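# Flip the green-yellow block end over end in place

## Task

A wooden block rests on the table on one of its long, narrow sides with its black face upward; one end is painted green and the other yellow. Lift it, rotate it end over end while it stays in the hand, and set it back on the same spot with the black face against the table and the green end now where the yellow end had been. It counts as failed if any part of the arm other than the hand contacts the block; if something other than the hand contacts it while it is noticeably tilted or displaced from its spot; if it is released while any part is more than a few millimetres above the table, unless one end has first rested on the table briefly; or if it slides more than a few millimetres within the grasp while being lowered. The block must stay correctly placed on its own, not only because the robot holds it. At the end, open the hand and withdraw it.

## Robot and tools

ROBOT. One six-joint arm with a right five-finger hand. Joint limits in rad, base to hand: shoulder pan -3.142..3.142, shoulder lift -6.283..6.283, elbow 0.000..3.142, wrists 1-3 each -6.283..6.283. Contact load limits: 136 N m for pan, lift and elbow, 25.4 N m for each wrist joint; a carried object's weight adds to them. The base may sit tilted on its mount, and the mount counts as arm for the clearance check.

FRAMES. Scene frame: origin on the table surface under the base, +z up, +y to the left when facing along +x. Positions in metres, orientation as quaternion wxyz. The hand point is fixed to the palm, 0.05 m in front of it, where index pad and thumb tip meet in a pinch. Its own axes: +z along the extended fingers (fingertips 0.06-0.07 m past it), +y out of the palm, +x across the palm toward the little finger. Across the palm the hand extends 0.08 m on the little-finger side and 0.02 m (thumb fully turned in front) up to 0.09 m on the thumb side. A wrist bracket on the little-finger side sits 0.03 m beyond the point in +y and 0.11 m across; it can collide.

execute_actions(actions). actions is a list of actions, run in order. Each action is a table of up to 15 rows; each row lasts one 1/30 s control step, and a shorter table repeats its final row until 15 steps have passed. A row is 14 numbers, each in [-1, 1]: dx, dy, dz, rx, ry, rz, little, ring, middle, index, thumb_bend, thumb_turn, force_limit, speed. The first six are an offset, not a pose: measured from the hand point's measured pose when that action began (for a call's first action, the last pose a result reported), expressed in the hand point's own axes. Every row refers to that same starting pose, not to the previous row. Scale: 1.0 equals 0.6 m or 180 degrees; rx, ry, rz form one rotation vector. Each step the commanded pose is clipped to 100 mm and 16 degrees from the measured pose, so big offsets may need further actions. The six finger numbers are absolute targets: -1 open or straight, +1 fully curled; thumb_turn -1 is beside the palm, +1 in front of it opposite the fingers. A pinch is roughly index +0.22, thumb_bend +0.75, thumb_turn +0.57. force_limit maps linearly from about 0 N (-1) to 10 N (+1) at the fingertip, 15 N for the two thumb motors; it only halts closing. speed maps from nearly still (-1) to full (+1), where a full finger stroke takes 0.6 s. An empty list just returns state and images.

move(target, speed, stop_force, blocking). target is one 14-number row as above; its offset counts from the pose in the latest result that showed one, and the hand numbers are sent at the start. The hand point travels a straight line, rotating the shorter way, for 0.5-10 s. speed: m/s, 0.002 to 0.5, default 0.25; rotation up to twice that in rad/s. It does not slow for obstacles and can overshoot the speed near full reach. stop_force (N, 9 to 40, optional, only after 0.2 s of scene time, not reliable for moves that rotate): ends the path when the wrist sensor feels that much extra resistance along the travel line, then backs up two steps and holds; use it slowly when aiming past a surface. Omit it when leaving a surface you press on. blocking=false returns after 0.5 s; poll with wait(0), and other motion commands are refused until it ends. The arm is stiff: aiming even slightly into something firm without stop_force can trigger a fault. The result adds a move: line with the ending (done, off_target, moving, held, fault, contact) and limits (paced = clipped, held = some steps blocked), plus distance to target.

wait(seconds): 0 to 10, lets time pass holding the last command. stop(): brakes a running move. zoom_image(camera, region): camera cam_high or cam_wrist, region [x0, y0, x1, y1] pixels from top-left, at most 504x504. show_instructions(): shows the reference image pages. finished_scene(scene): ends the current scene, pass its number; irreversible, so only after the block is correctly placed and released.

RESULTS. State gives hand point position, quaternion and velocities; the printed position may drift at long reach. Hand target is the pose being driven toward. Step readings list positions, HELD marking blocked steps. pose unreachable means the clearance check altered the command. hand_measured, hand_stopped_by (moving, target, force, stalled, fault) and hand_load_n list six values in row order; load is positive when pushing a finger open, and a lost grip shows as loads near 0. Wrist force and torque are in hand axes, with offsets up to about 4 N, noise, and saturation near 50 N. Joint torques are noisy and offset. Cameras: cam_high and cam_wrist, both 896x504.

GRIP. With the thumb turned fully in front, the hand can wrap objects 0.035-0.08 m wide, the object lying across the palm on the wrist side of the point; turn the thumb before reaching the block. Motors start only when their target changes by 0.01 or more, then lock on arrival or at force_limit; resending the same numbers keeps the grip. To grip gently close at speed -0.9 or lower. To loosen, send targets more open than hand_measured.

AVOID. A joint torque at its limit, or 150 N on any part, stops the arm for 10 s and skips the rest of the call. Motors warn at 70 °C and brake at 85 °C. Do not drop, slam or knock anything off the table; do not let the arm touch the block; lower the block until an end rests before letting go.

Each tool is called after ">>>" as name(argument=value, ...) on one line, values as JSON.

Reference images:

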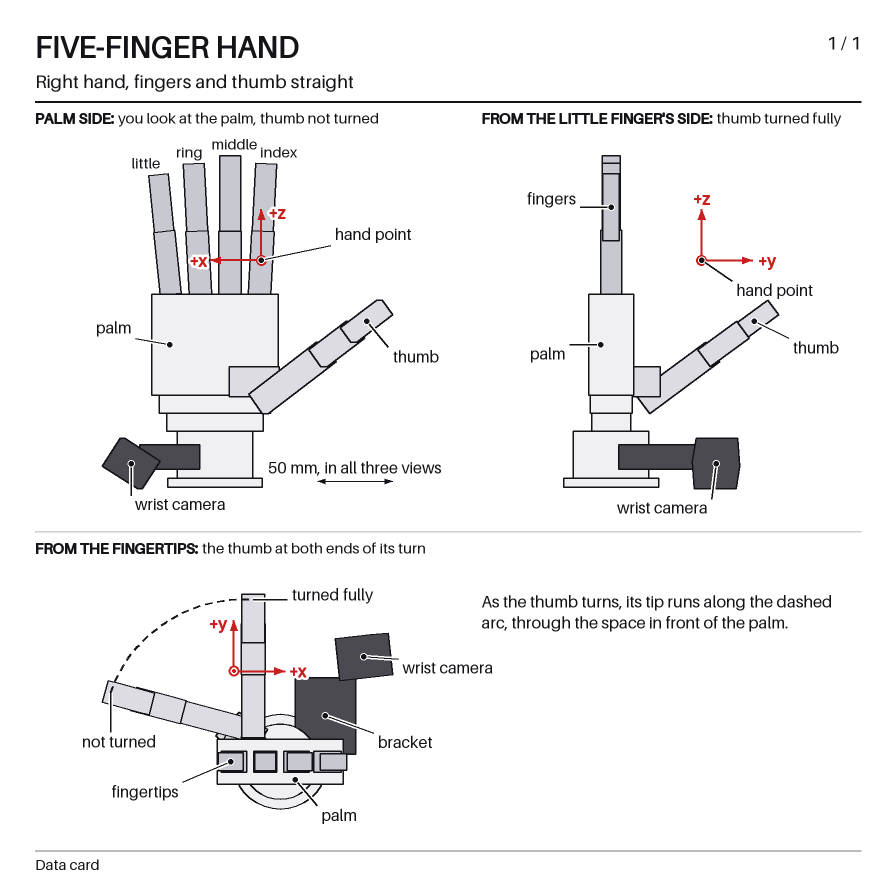

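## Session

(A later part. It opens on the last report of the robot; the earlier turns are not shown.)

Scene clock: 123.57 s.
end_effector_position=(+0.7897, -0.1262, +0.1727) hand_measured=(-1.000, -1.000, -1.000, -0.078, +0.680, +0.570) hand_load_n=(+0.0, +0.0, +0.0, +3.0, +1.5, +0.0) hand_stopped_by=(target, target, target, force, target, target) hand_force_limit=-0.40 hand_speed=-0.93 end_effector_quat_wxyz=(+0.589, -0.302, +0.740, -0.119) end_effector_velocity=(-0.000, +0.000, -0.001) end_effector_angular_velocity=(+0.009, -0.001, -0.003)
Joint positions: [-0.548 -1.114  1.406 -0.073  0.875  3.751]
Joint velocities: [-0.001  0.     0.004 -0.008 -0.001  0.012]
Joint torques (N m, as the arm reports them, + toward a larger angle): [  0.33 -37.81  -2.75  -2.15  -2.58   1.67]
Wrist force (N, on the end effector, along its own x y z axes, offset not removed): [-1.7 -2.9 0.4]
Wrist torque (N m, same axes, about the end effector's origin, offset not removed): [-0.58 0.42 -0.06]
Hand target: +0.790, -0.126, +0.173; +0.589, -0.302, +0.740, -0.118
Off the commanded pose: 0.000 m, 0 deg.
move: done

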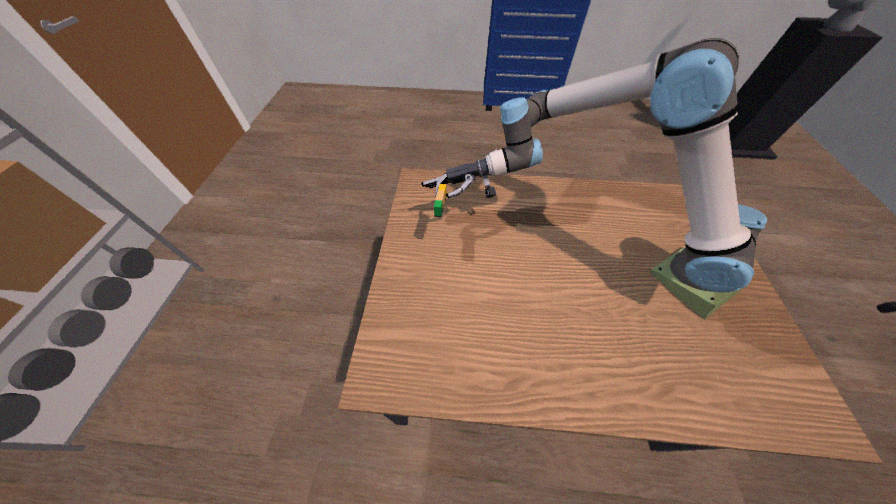

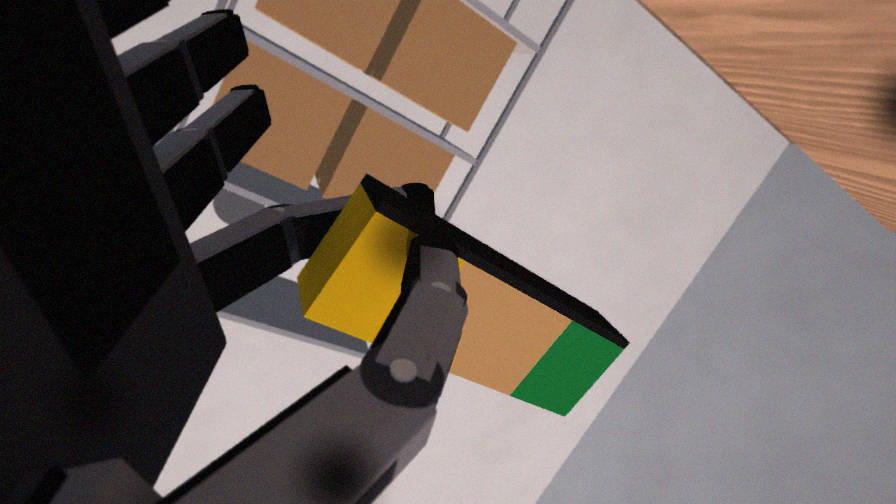

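>>> move(target=[0,0,0,0,0,0,-1,-1,-1,-0.082,0.68,0.57,0.7,-0.9])

>>> wait(seconds=1)

Scene clock: 125.90 s.
end_effector_position=(+0.7897, -0.1262, +0.1727) hand_measured=(-1.000, -1.000, -1.000, -0.082, +0.680, +0.570) hand_load_n=(+0.0, +0.0, +0.0, +2.0, +1.0, -0.5) hand_stopped_by=(target, target, target, target, target, target) hand_force_limit=0.70 hand_speed=-0.90 end_effector_quat_wxyz=(+0.589, -0.302, +0.740, -0.119) end_effector_velocity=(+0.000, -0.001, +0.000) end_effector_angular_velocity=(+0.001, +0.001, -0.002)
Joint positions: [-0.548 -1.114  1.406 -0.073  0.875  3.751]
Joint velocities: [-0.     0.    -0.001  0.001  0.001  0.002]
Joint torques (N m, as the arm reports them, + toward a larger angle): [  9.27 -39.26 -30.12   2.23   0.58  -1.53]
Wrist force (N, on the end effector, along its own x y z axes, offset not removed): [1.6 1.3 -3.3]
Wrist torque (N m, same axes, about the end effector's origin, offset not removed): [0.31 -0.03 0.24]
Hand target: +0.790, -0.126, +0.173; +0.589, -0.302, +0.740, -0.119
Off the commanded pose: 0.000 m, 0 deg.
move: done

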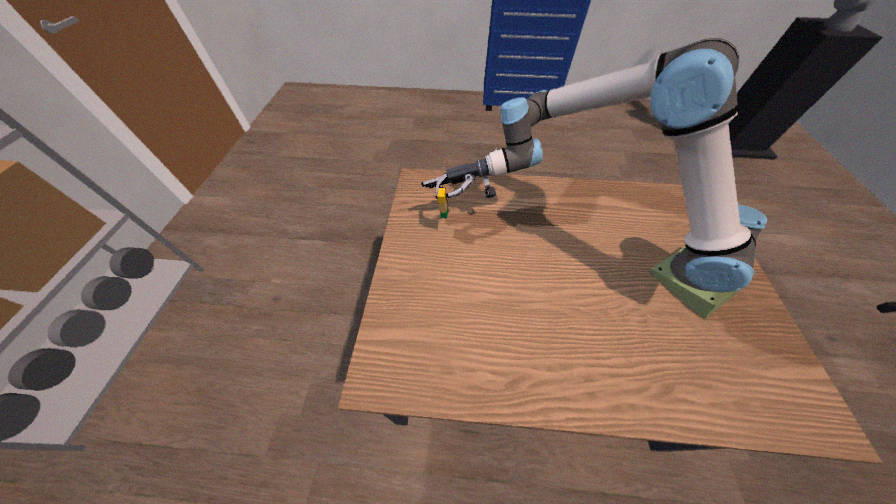

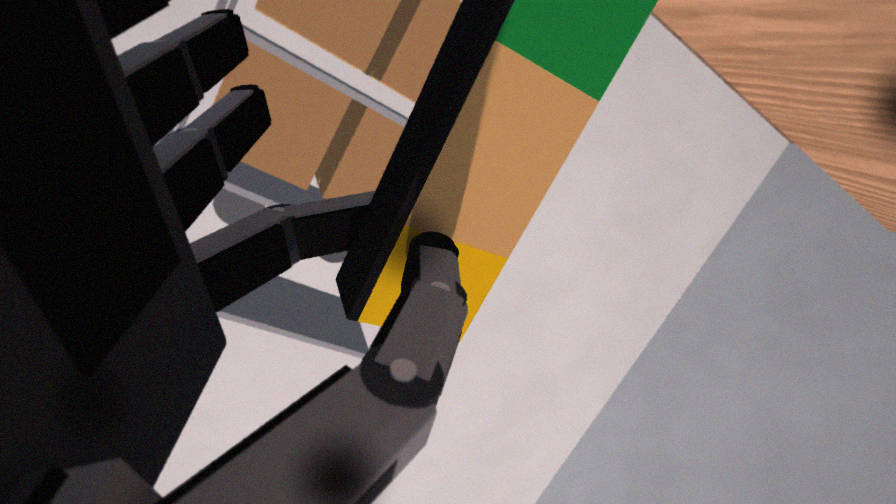

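Scene clock: 126.90 s.
end_effector_position=(+0.7897, -0.1262, +0.1727) hand_measured=(-1.000, -1.000, -1.000, -0.082, +0.680, +0.570) hand_load_n=(+0.0, +0.0, +0.0, +2.0, +1.0, -0.5) hand_stopped_by=(target, target, target, target, target, target) hand_force_limit=0.70 hand_speed=-0.90 end_effector_quat_wxyz=(+0.589, -0.302, +0.740, -0.119) end_effector_velocity=(+0.001, -0.001, +0.000) end_effector_angular_velocity=(-0.004, -0.002, +0.000)
Joint positions: [-0.548 -1.114  1.406 -0.073  0.875  3.751]
Joint velocities: [-0.     0.    -0.002 -0.001  0.    -0.002]
Joint torques (N m, as the arm reports them, + toward a larger angle): [ 13.39 -40.7  -30.78   2.27   0.75  -1.69]
Wrist force (N, on the end effector, along its own x y z axes, offset not removed): [1.4 1.2 -3.6]
Wrist torque (N m, same axes, about the end effector's origin, offset not removed): [0.21 -0.12 0.31]
Hand target: +0.790, -0.126, +0.173; +0.589, -0.302, +0.740, -0.119
Off the commanded pose: 0.000 m, 0 deg.
wait: 1.00 s; at rest by 0.17 s

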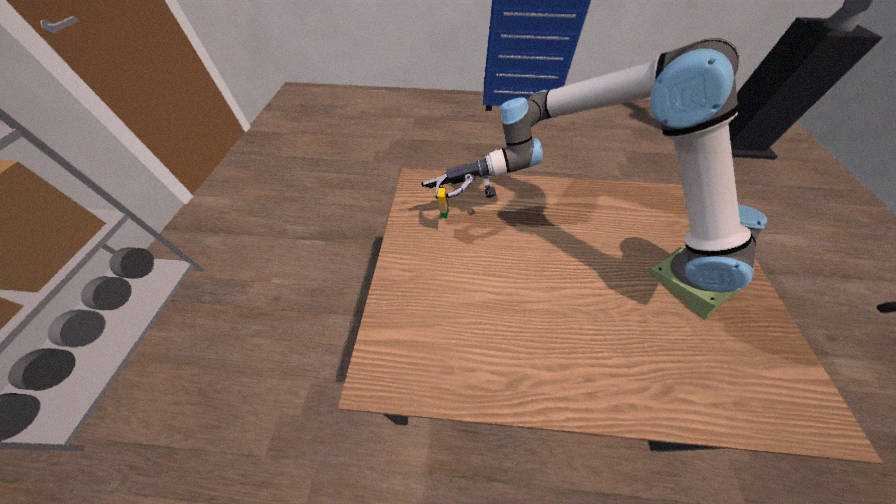

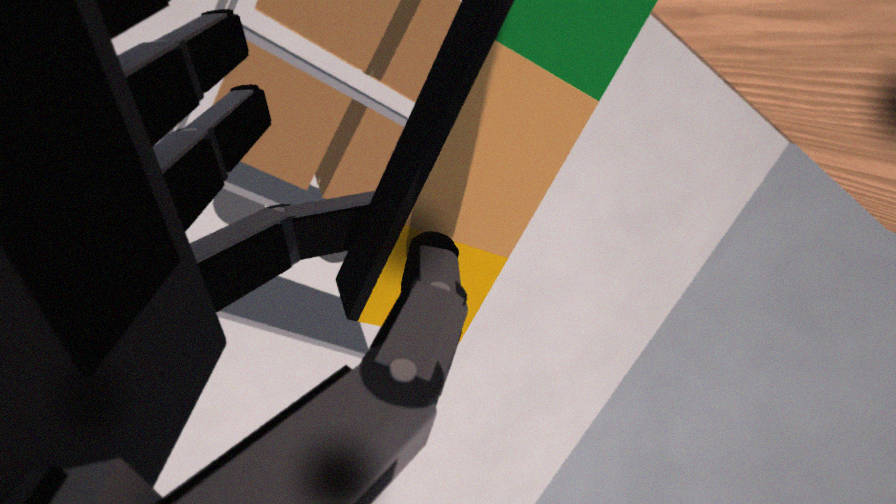

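>>> move(target=[0,0,0,0,0,0,-1,-1,-1,0.35,0.68,0.57,0.8,-0.9])

>>> move(target=[0,0,0,0.075,0.327,-0.33,-1,-1,-1,0.35,0.68,0.57,0.8,-0.9], speed=0.2)

Scene clock: 132.33 s.
end_effector_position=(+0.7897, -0.1262, +0.1727) hand_measured=(-1.000, -1.000, -1.000, -0.060, +0.678, +0.570) hand_load_n=(+0.0, +0.0, +0.0, +9.5, +3.0, -1.0) hand_stopped_by=(target, target, target, force, target, target) hand_force_limit=0.80 hand_speed=-0.90 end_effector_quat_wxyz=(+0.589, -0.302, +0.740, -0.119) end_effector_velocity=(-0.000, +0.000, -0.000) end_effector_angular_velocity=(+0.001, +0.000, +0.001)
Joint positions: [-0.548 -1.114  1.406 -0.073  0.875  3.751]
Joint velocities: [-0.    -0.     0.001  0.    -0.001 -0.   ]
Joint torques (N m, as the arm reports them, + toward a larger angle): [ 13.1  -43.01 -31.29   1.9    1.    -1.42]
Wrist force (N, on the end effector, along its own x y z axes, offset not removed): [-2.4 3.1 -2.1]
Wrist torque (N m, same axes, about the end effector's origin, offset not removed): [0.47 0.53 0.12]
Hand target: +0.790, -0.126, +0.173; +0.589, -0.302, +0.740, -0.119
Off the commanded pose: 0.000 m, 0 deg.
move: done

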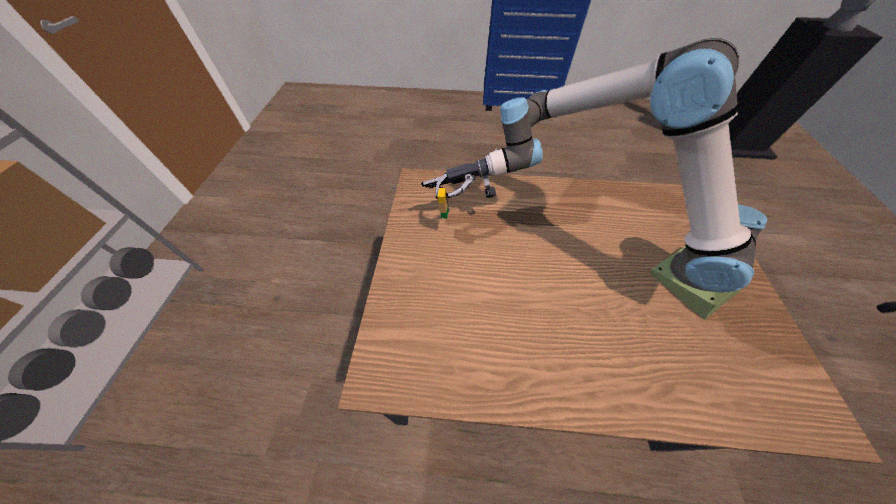

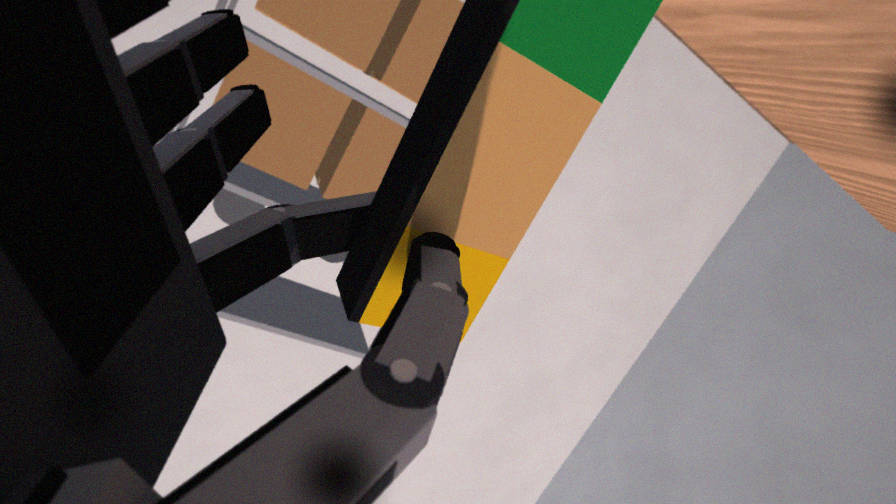

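Scene clock: 136.50 s.
end_effector_position=(+0.7895, -0.1261, +0.1729) hand_measured=(-1.000, -1.000, -1.000, -0.060, +0.678, +0.570) hand_load_n=(+0.0, +0.0, +0.0, +9.5, +3.5, -0.5) hand_stopped_by=(target, target, target, force, target, target) hand_force_limit=0.80 hand_speed=-0.90 end_effector_quat_wxyz=(+0.066, -0.454, +0.668, -0.587) end_effector_velocity=(-0.001, -0.000, -0.001) end_effector_angular_velocity=(-0.011, +0.003, -0.002)
Joint positions: [-0.025 -1.029  1.227 -0.12   2.387  2.692]
Joint velocities: [ 0.002  0.001  0.006 -0.016  0.006 -0.014]
Joint torques (N m, as the arm reports them, + toward a larger angle): [ 16.59 -41.31  -7.5   -2.47   1.51  -1.87]
Wrist force (N, on the end effector, along its own x y z axes, offset not removed): [1.1 -0.3 -0.7]
Wrist torque (N m, same axes, about the end effector's origin, offset not removed): [-0.30 0.02 0.25]
Hand target: +0.790, -0.126, +0.173; +0.065, -0.454, +0.667, -0.587
Off the commanded pose: 0.000 m, 0 deg.
move: done

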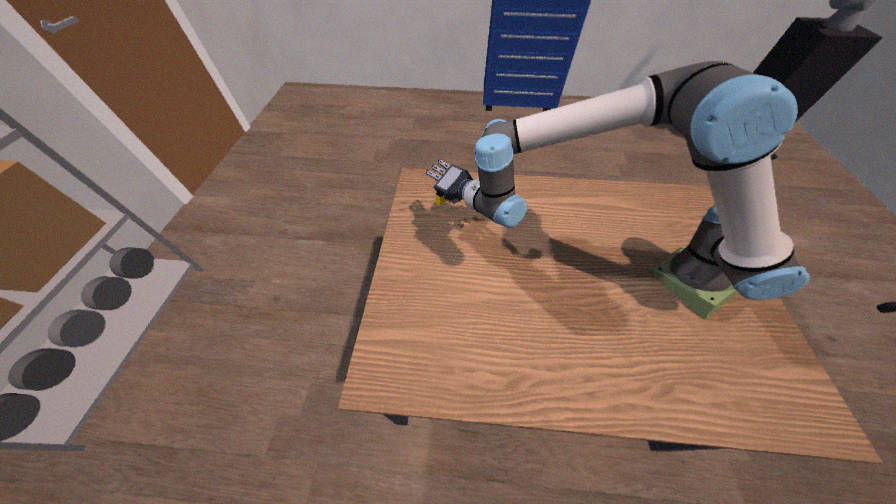

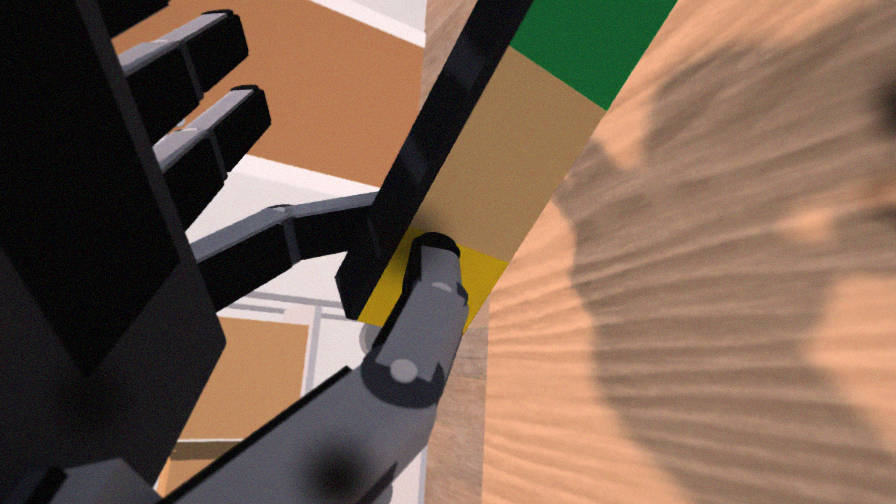

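>>> move(target=[-0.096,0.183,0.066,0,0.015,-0.042,-1,-1,-1,0.35,0.68,0.57,0.8,-0.9], speed=0.08)

>>> zoom_image(camera="cam_high", region=[400, 160, 520, 250])

Scene clock: 144.93 s.
end_effector_position=(+0.7892, -0.1264, +0.0429) hand_measured=(-1.000, -1.000, -1.000, -0.060, +0.678, +0.570) hand_load_n=(+0.0, +0.0, +0.0, +9.5, +3.5, -0.5) hand_stopped_by=(target, target, target, force, target, target) hand_force_limit=0.80 hand_speed=-0.90 end_effector_quat_wxyz=(+0.011, -0.483, +0.638, -0.600) end_effector_velocity=(-0.000, -0.000, -0.002) end_effector_angular_velocity=(-0.002, +0.002, +0.000)
Joint positions: [-0.044 -0.863  1.307 -0.402  2.408  2.533]
Joint velocities: [-0.001  0.003  0.001 -0.005 -0.    -0.003]
Joint torques (N m, as the arm reports them, + toward a larger angle): [  5.78 -42.06  -3.84  -2.41   1.48  -1.49]
Wrist force (N, on the end effector, along its own x y z axes, offset not removed): [1.2 -1.5 0.1]
Wrist torque (N m, same axes, about the end effector's origin, offset not removed): [-0.23 -0.21 0.04]
Hand target: +0.789, -0.126, +0.043; +0.011, -0.483, +0.638, -0.600
Off the commanded pose: 0.000 m, 0 deg.
move: done

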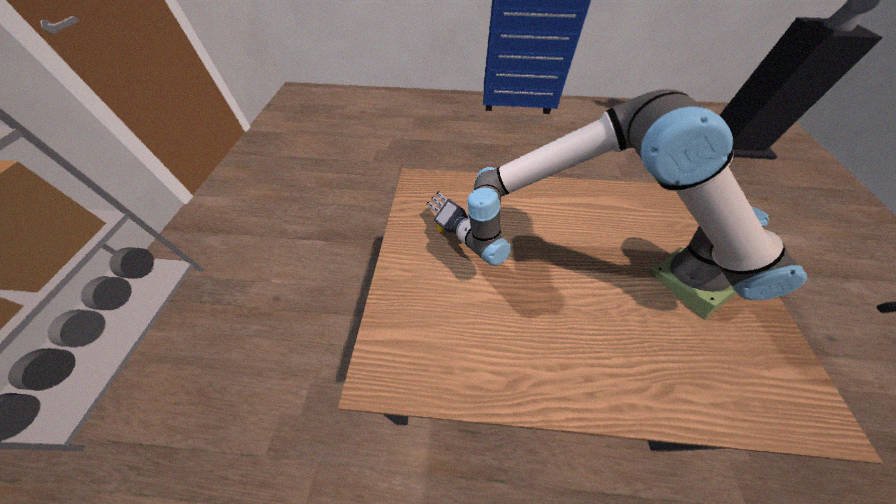

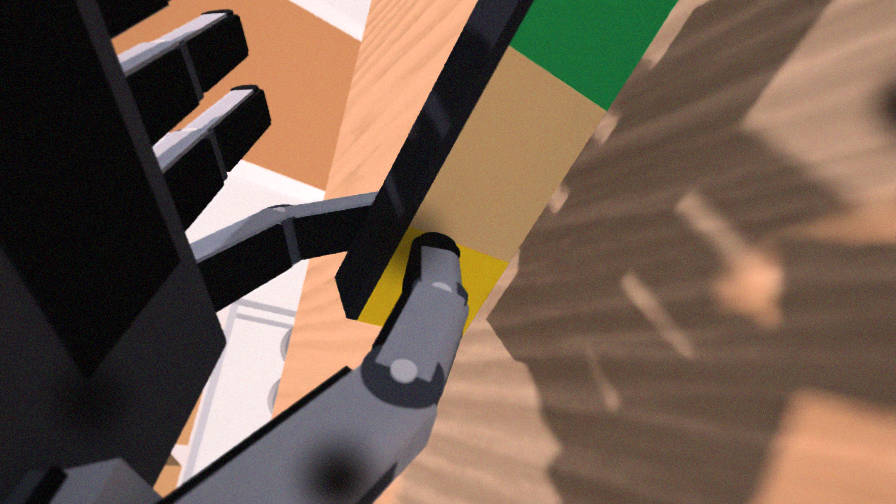

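Region (400, 160, 520, 250) of cam_high's 896x504 image, scaled by 4.200, with more detail than that image has; it fills the top 378 rows of this view, and the rest is white.

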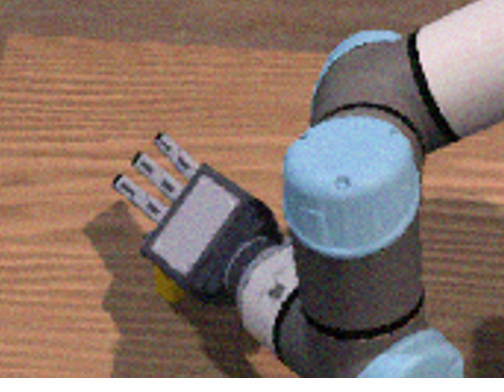

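>>> move(target=[-0.018,0.0245,0.009,0,0,0,-1,-1,-1,0.35,0.68,0.57,0.8,-0.9], speed=0.01, stop_force=9)

>>> move(target=[0,0,0,0,0,0,-1,-1,-1,-0.25,0.6,0.57,0.8,-0.8])

Scene clock: 149.20 s.
end_effector_position=(+0.7892, -0.1265, +0.0257) hand_measured=(-1.000, -1.000, -1.000, -0.060, +0.678, +0.570) hand_load_n=(+0.0, +0.0, +0.0, +9.5, +3.5, -1.0) hand_stopped_by=(target, target, target, force, target, target) hand_force_limit=0.80 hand_speed=-0.90 end_effector_quat_wxyz=(+0.011, -0.483, +0.638, -0.600) end_effector_velocity=(-0.001, -0.000, +0.002) end_effector_angular_velocity=(+0.001, +0.004, +0.001)
Joint positions: [-0.05  -0.841  1.314 -0.432  2.403  2.533]
Joint velocities: [-0.    -0.004  0.     0.009  0.     0.001]
Joint torques (N m, as the arm reports them, + toward a larger angle): [ 16.9  -64.54 -16.88   1.79   1.37  -1.64]
Wrist force (N, on the end effector, along its own x y z axes, offset not removed): [-1.5 -1.9 -4.3]
Wrist torque (N m, same axes, about the end effector's origin, offset not removed): [-0.17 0.77 0.05]
Hand target: +0.789, -0.126, +0.026; +0.011, -0.483, +0.638, -0.600
Off the commanded pose: 0.002 m, 0 deg.
move: contact

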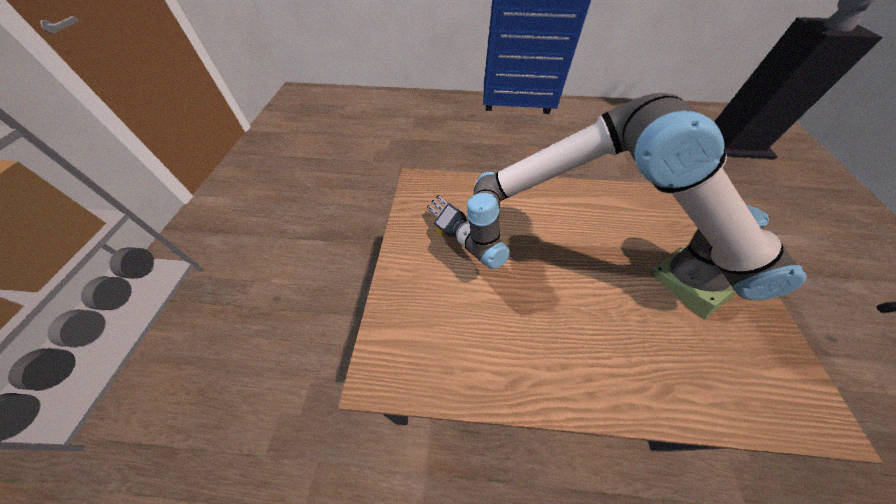

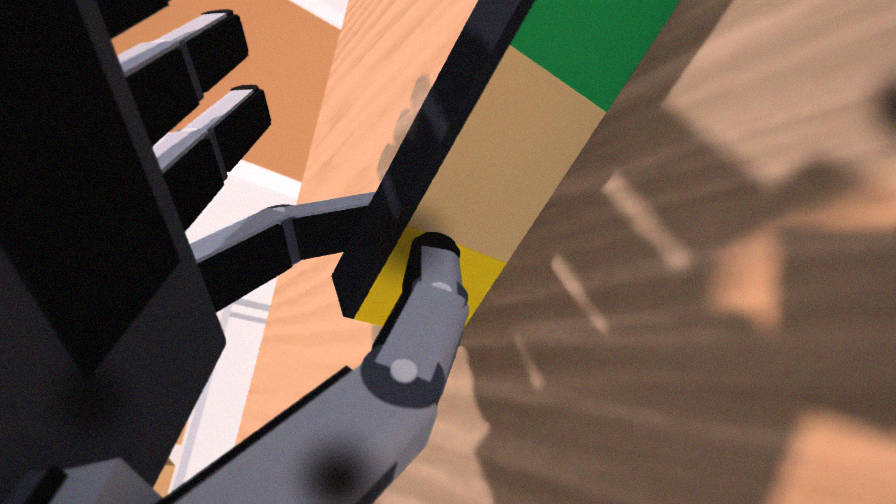

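Scene clock: 150.03 s.
end_effector_position=(+0.7892, -0.1265, +0.0257) hand_measured=(-1.000, -1.000, -1.000, -0.250, +0.600, +0.570) hand_load_n=(+0.0, +0.0, +0.0, +0.0, +0.0, +0.0) hand_stopped_by=(target, target, target, target, target, target) hand_force_limit=0.80 hand_speed=-0.80 end_effector_quat_wxyz=(+0.011, -0.483, +0.638, -0.600) end_effector_velocity=(-0.001, +0.000, -0.001) end_effector_angular_velocity=(+0.000, +0.002, +0.001)
Joint positions: [-0.05  -0.841  1.314 -0.432  2.403  2.533]
Joint velocities: [ 0.     0.     0.002 -0.    -0.     0.   ]
Joint torques (N m, as the arm reports them, + toward a larger angle): [ 12.28 -43.39 -19.6   -2.41  -0.52  -1.44]
Wrist force (N, on the end effector, along its own x y z axes, offset not removed): [-4.1 -0.8 -3.8]
Wrist torque (N m, same axes, about the end effector's origin, offset not removed): [-0.08 0.88 -0.16]
Hand target: +0.789, -0.127, +0.026; +0.011, -0.483, +0.638, -0.600
Off the commanded pose: 0.000 m, 0 deg.
move: done

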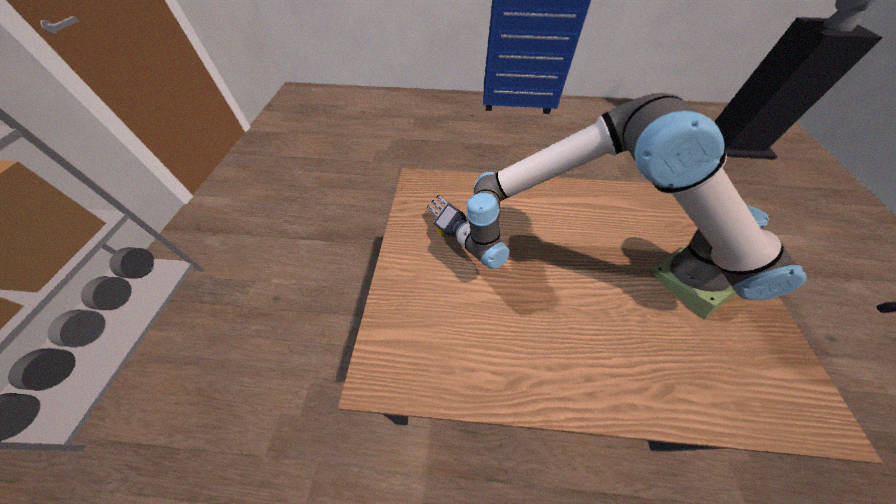

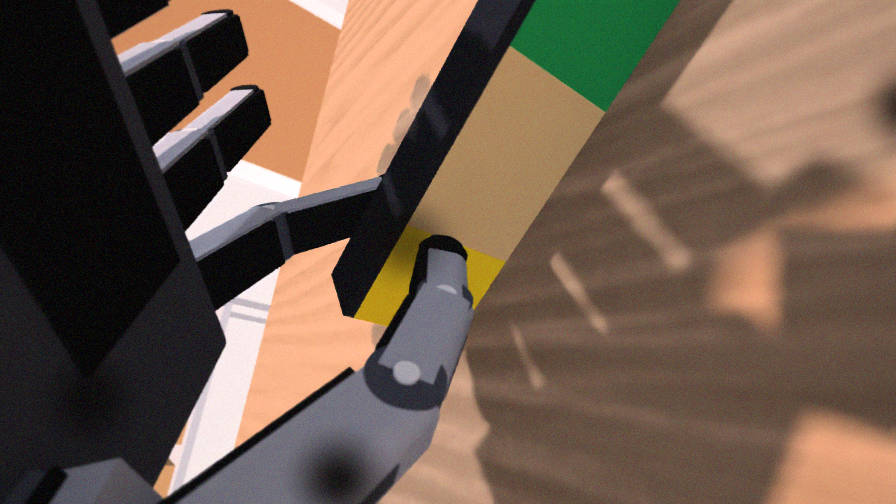

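>>> move(target=[-0.021,0.0015,0.0005,0,0,0,-1,-1,-1,-0.25,0.6,0.57,0.8,-0.8], speed=0.015)

>>> move(target=[0,0,0,0,0,0,-1,-1,-1,-0.15,0.68,0.57,0,-0.8])

>>> move(target=[0,0,0,0,0,0,-1,-1,-1,0.35,0.68,0.57,0.8,-0.9])

Scene clock: 154.37 s.
end_effector_position=(+0.7955, -0.1191, +0.0179) hand_measured=(-1.000, -1.000, -1.000, -0.250, +0.600, +0.570) hand_load_n=(+0.0, +0.0, +0.0, +0.0, +0.0, +0.0) hand_stopped_by=(target, target, target, target, target, target) hand_force_limit=0.80 hand_speed=-0.80 end_effector_quat_wxyz=(+0.011, -0.483, +0.638, -0.600) end_effector_velocity=(+0.000, +0.002, -0.002) end_effector_angular_velocity=(+0.001, +0.002, +0.001)
Joint positions: [-0.04  -0.813  1.287 -0.432  2.413  2.533]
Joint velocities: [ 0.002  0.004 -0.003  0.002  0.001  0.001]
Joint torques (N m, as the arm reports them, + toward a larger angle): [ 17.18 -45.74 -32.21  -1.94   2.01   1.4 ]
Wrist force (N, on the end effector, along its own x y z axes, offset not removed): [2.6 -0.6 0.1]
Wrist torque (N m, same axes, about the end effector's origin, offset not removed): [-0.21 -0.29 0.36]
Hand target: +0.796, -0.119, +0.018; +0.011, -0.483, +0.638, -0.600
Off the commanded pose: 0.000 m, 0 deg.
move: done

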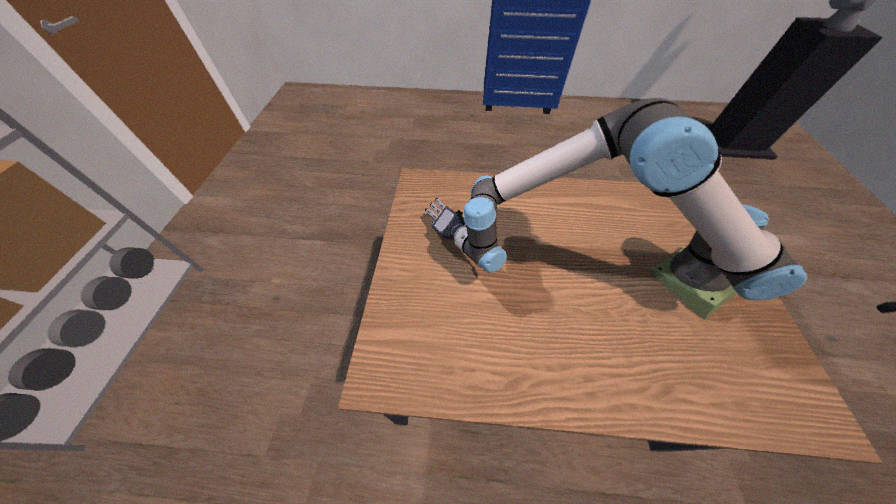

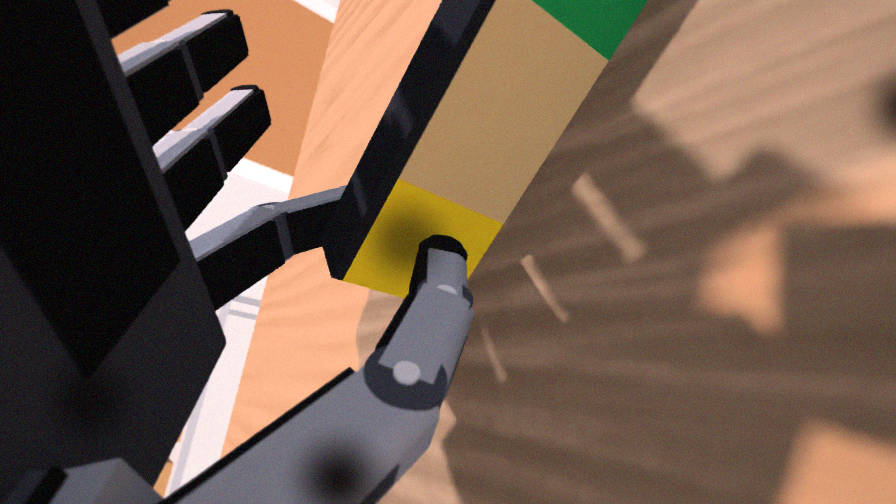

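Scene clock: 155.00 s.
end_effector_position=(+0.7956, -0.1190, +0.0179) hand_measured=(-1.000, -1.000, -1.000, -0.150, +0.680, +0.570) hand_load_n=(+0.0, +0.0, +0.0, +0.0, +0.0, +0.0) hand_stopped_by=(target, target, target, target, target, target) hand_force_limit=0.00 hand_speed=-0.80 end_effector_quat_wxyz=(+0.011, -0.483, +0.638, -0.600) end_effector_velocity=(-0.000, +0.000, -0.000) end_effector_angular_velocity=(+0.001, -0.001, -0.000)
Joint positions: [-0.04  -0.813  1.287 -0.432  2.413  2.533]
Joint velocities: [ 0.    -0.     0.001 -0.001  0.     0.001]
Joint torques (N m, as the arm reports them, + toward a larger angle): [ 11.2  -64.78  -3.5   -1.46  -0.48   1.59]
Wrist force (N, on the end effector, along its own x y z axes, offset not removed): [-3.0 0.4 -2.4]
Wrist torque (N m, same axes, about the end effector's origin, offset not removed): [0.08 0.59 0.16]
Hand target: +0.796, -0.119, +0.018; +0.011, -0.483, +0.638, -0.600
Off the commanded pose: 0.000 m, 0 deg.
move: done

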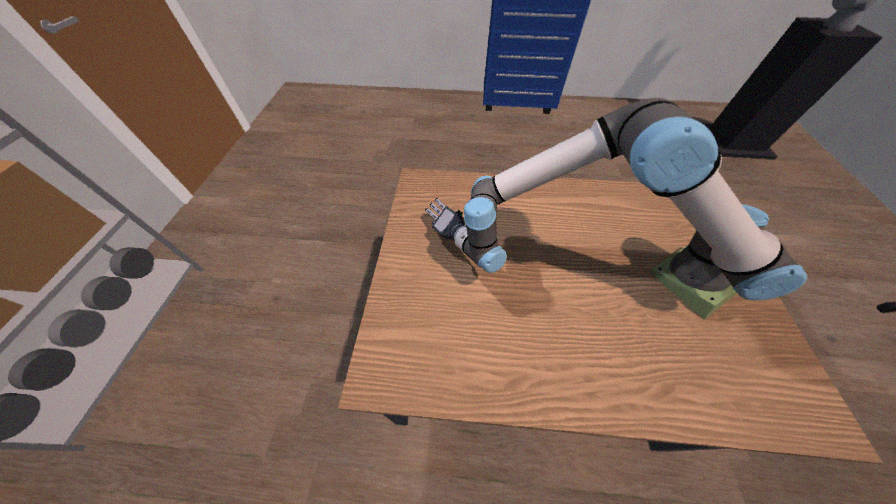

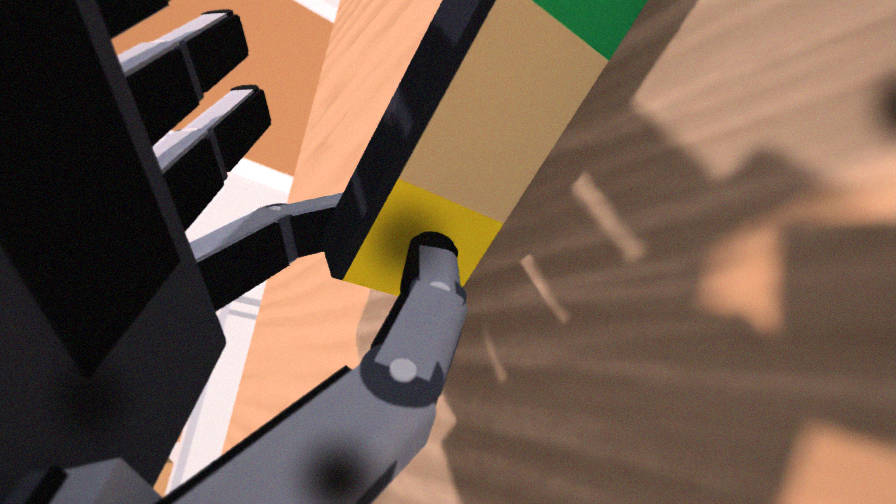

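Scene clock: 155.77 s.
end_effector_position=(+0.7955, -0.1190, +0.0179) hand_measured=(-1.000, -1.000, -1.000, -0.064, +0.678, +0.570) hand_load_n=(+0.0, +0.0, +0.0, +8.5, +2.0, -1.0) hand_stopped_by=(target, target, target, force, target, target) hand_force_limit=0.80 hand_speed=-0.90 end_effector_quat_wxyz=(+0.011, -0.483, +0.638, -0.600) end_effector_velocity=(-0.000, -0.000, -0.000) end_effector_angular_velocity=(-0.000, +0.001, -0.000)
Joint positions: [-0.04  -0.813  1.287 -0.432  2.413  2.533]
Joint velocities: [-0.     0.    -0.     0.001  0.    -0.001]
Joint torques (N m, as the arm reports them, + toward a larger angle): [ 11.15 -60.97 -12.52  -1.5   -0.47   1.37]
Wrist force (N, on the end effector, along its own x y z axes, offset not removed): [0.2 -4.0 -3.2]
Wrist torque (N m, same axes, about the end effector's origin, offset not removed): [-0.24 0.45 0.22]
Hand target: +0.796, -0.119, +0.018; +0.011, -0.483, +0.638, -0.600
Off the commanded pose: 0.000 m, 0 deg.
move: done

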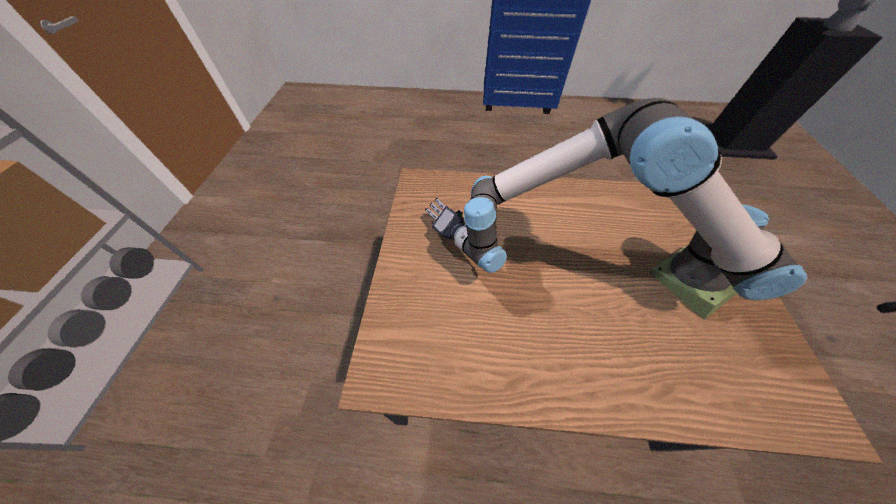

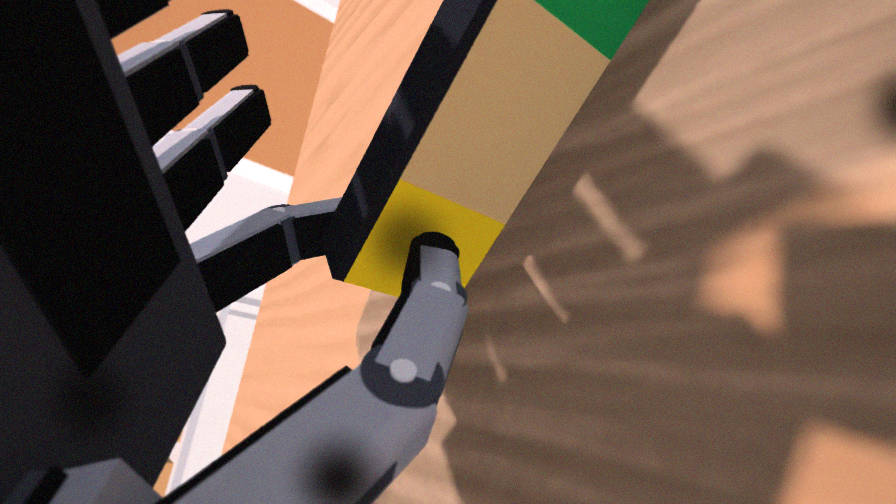

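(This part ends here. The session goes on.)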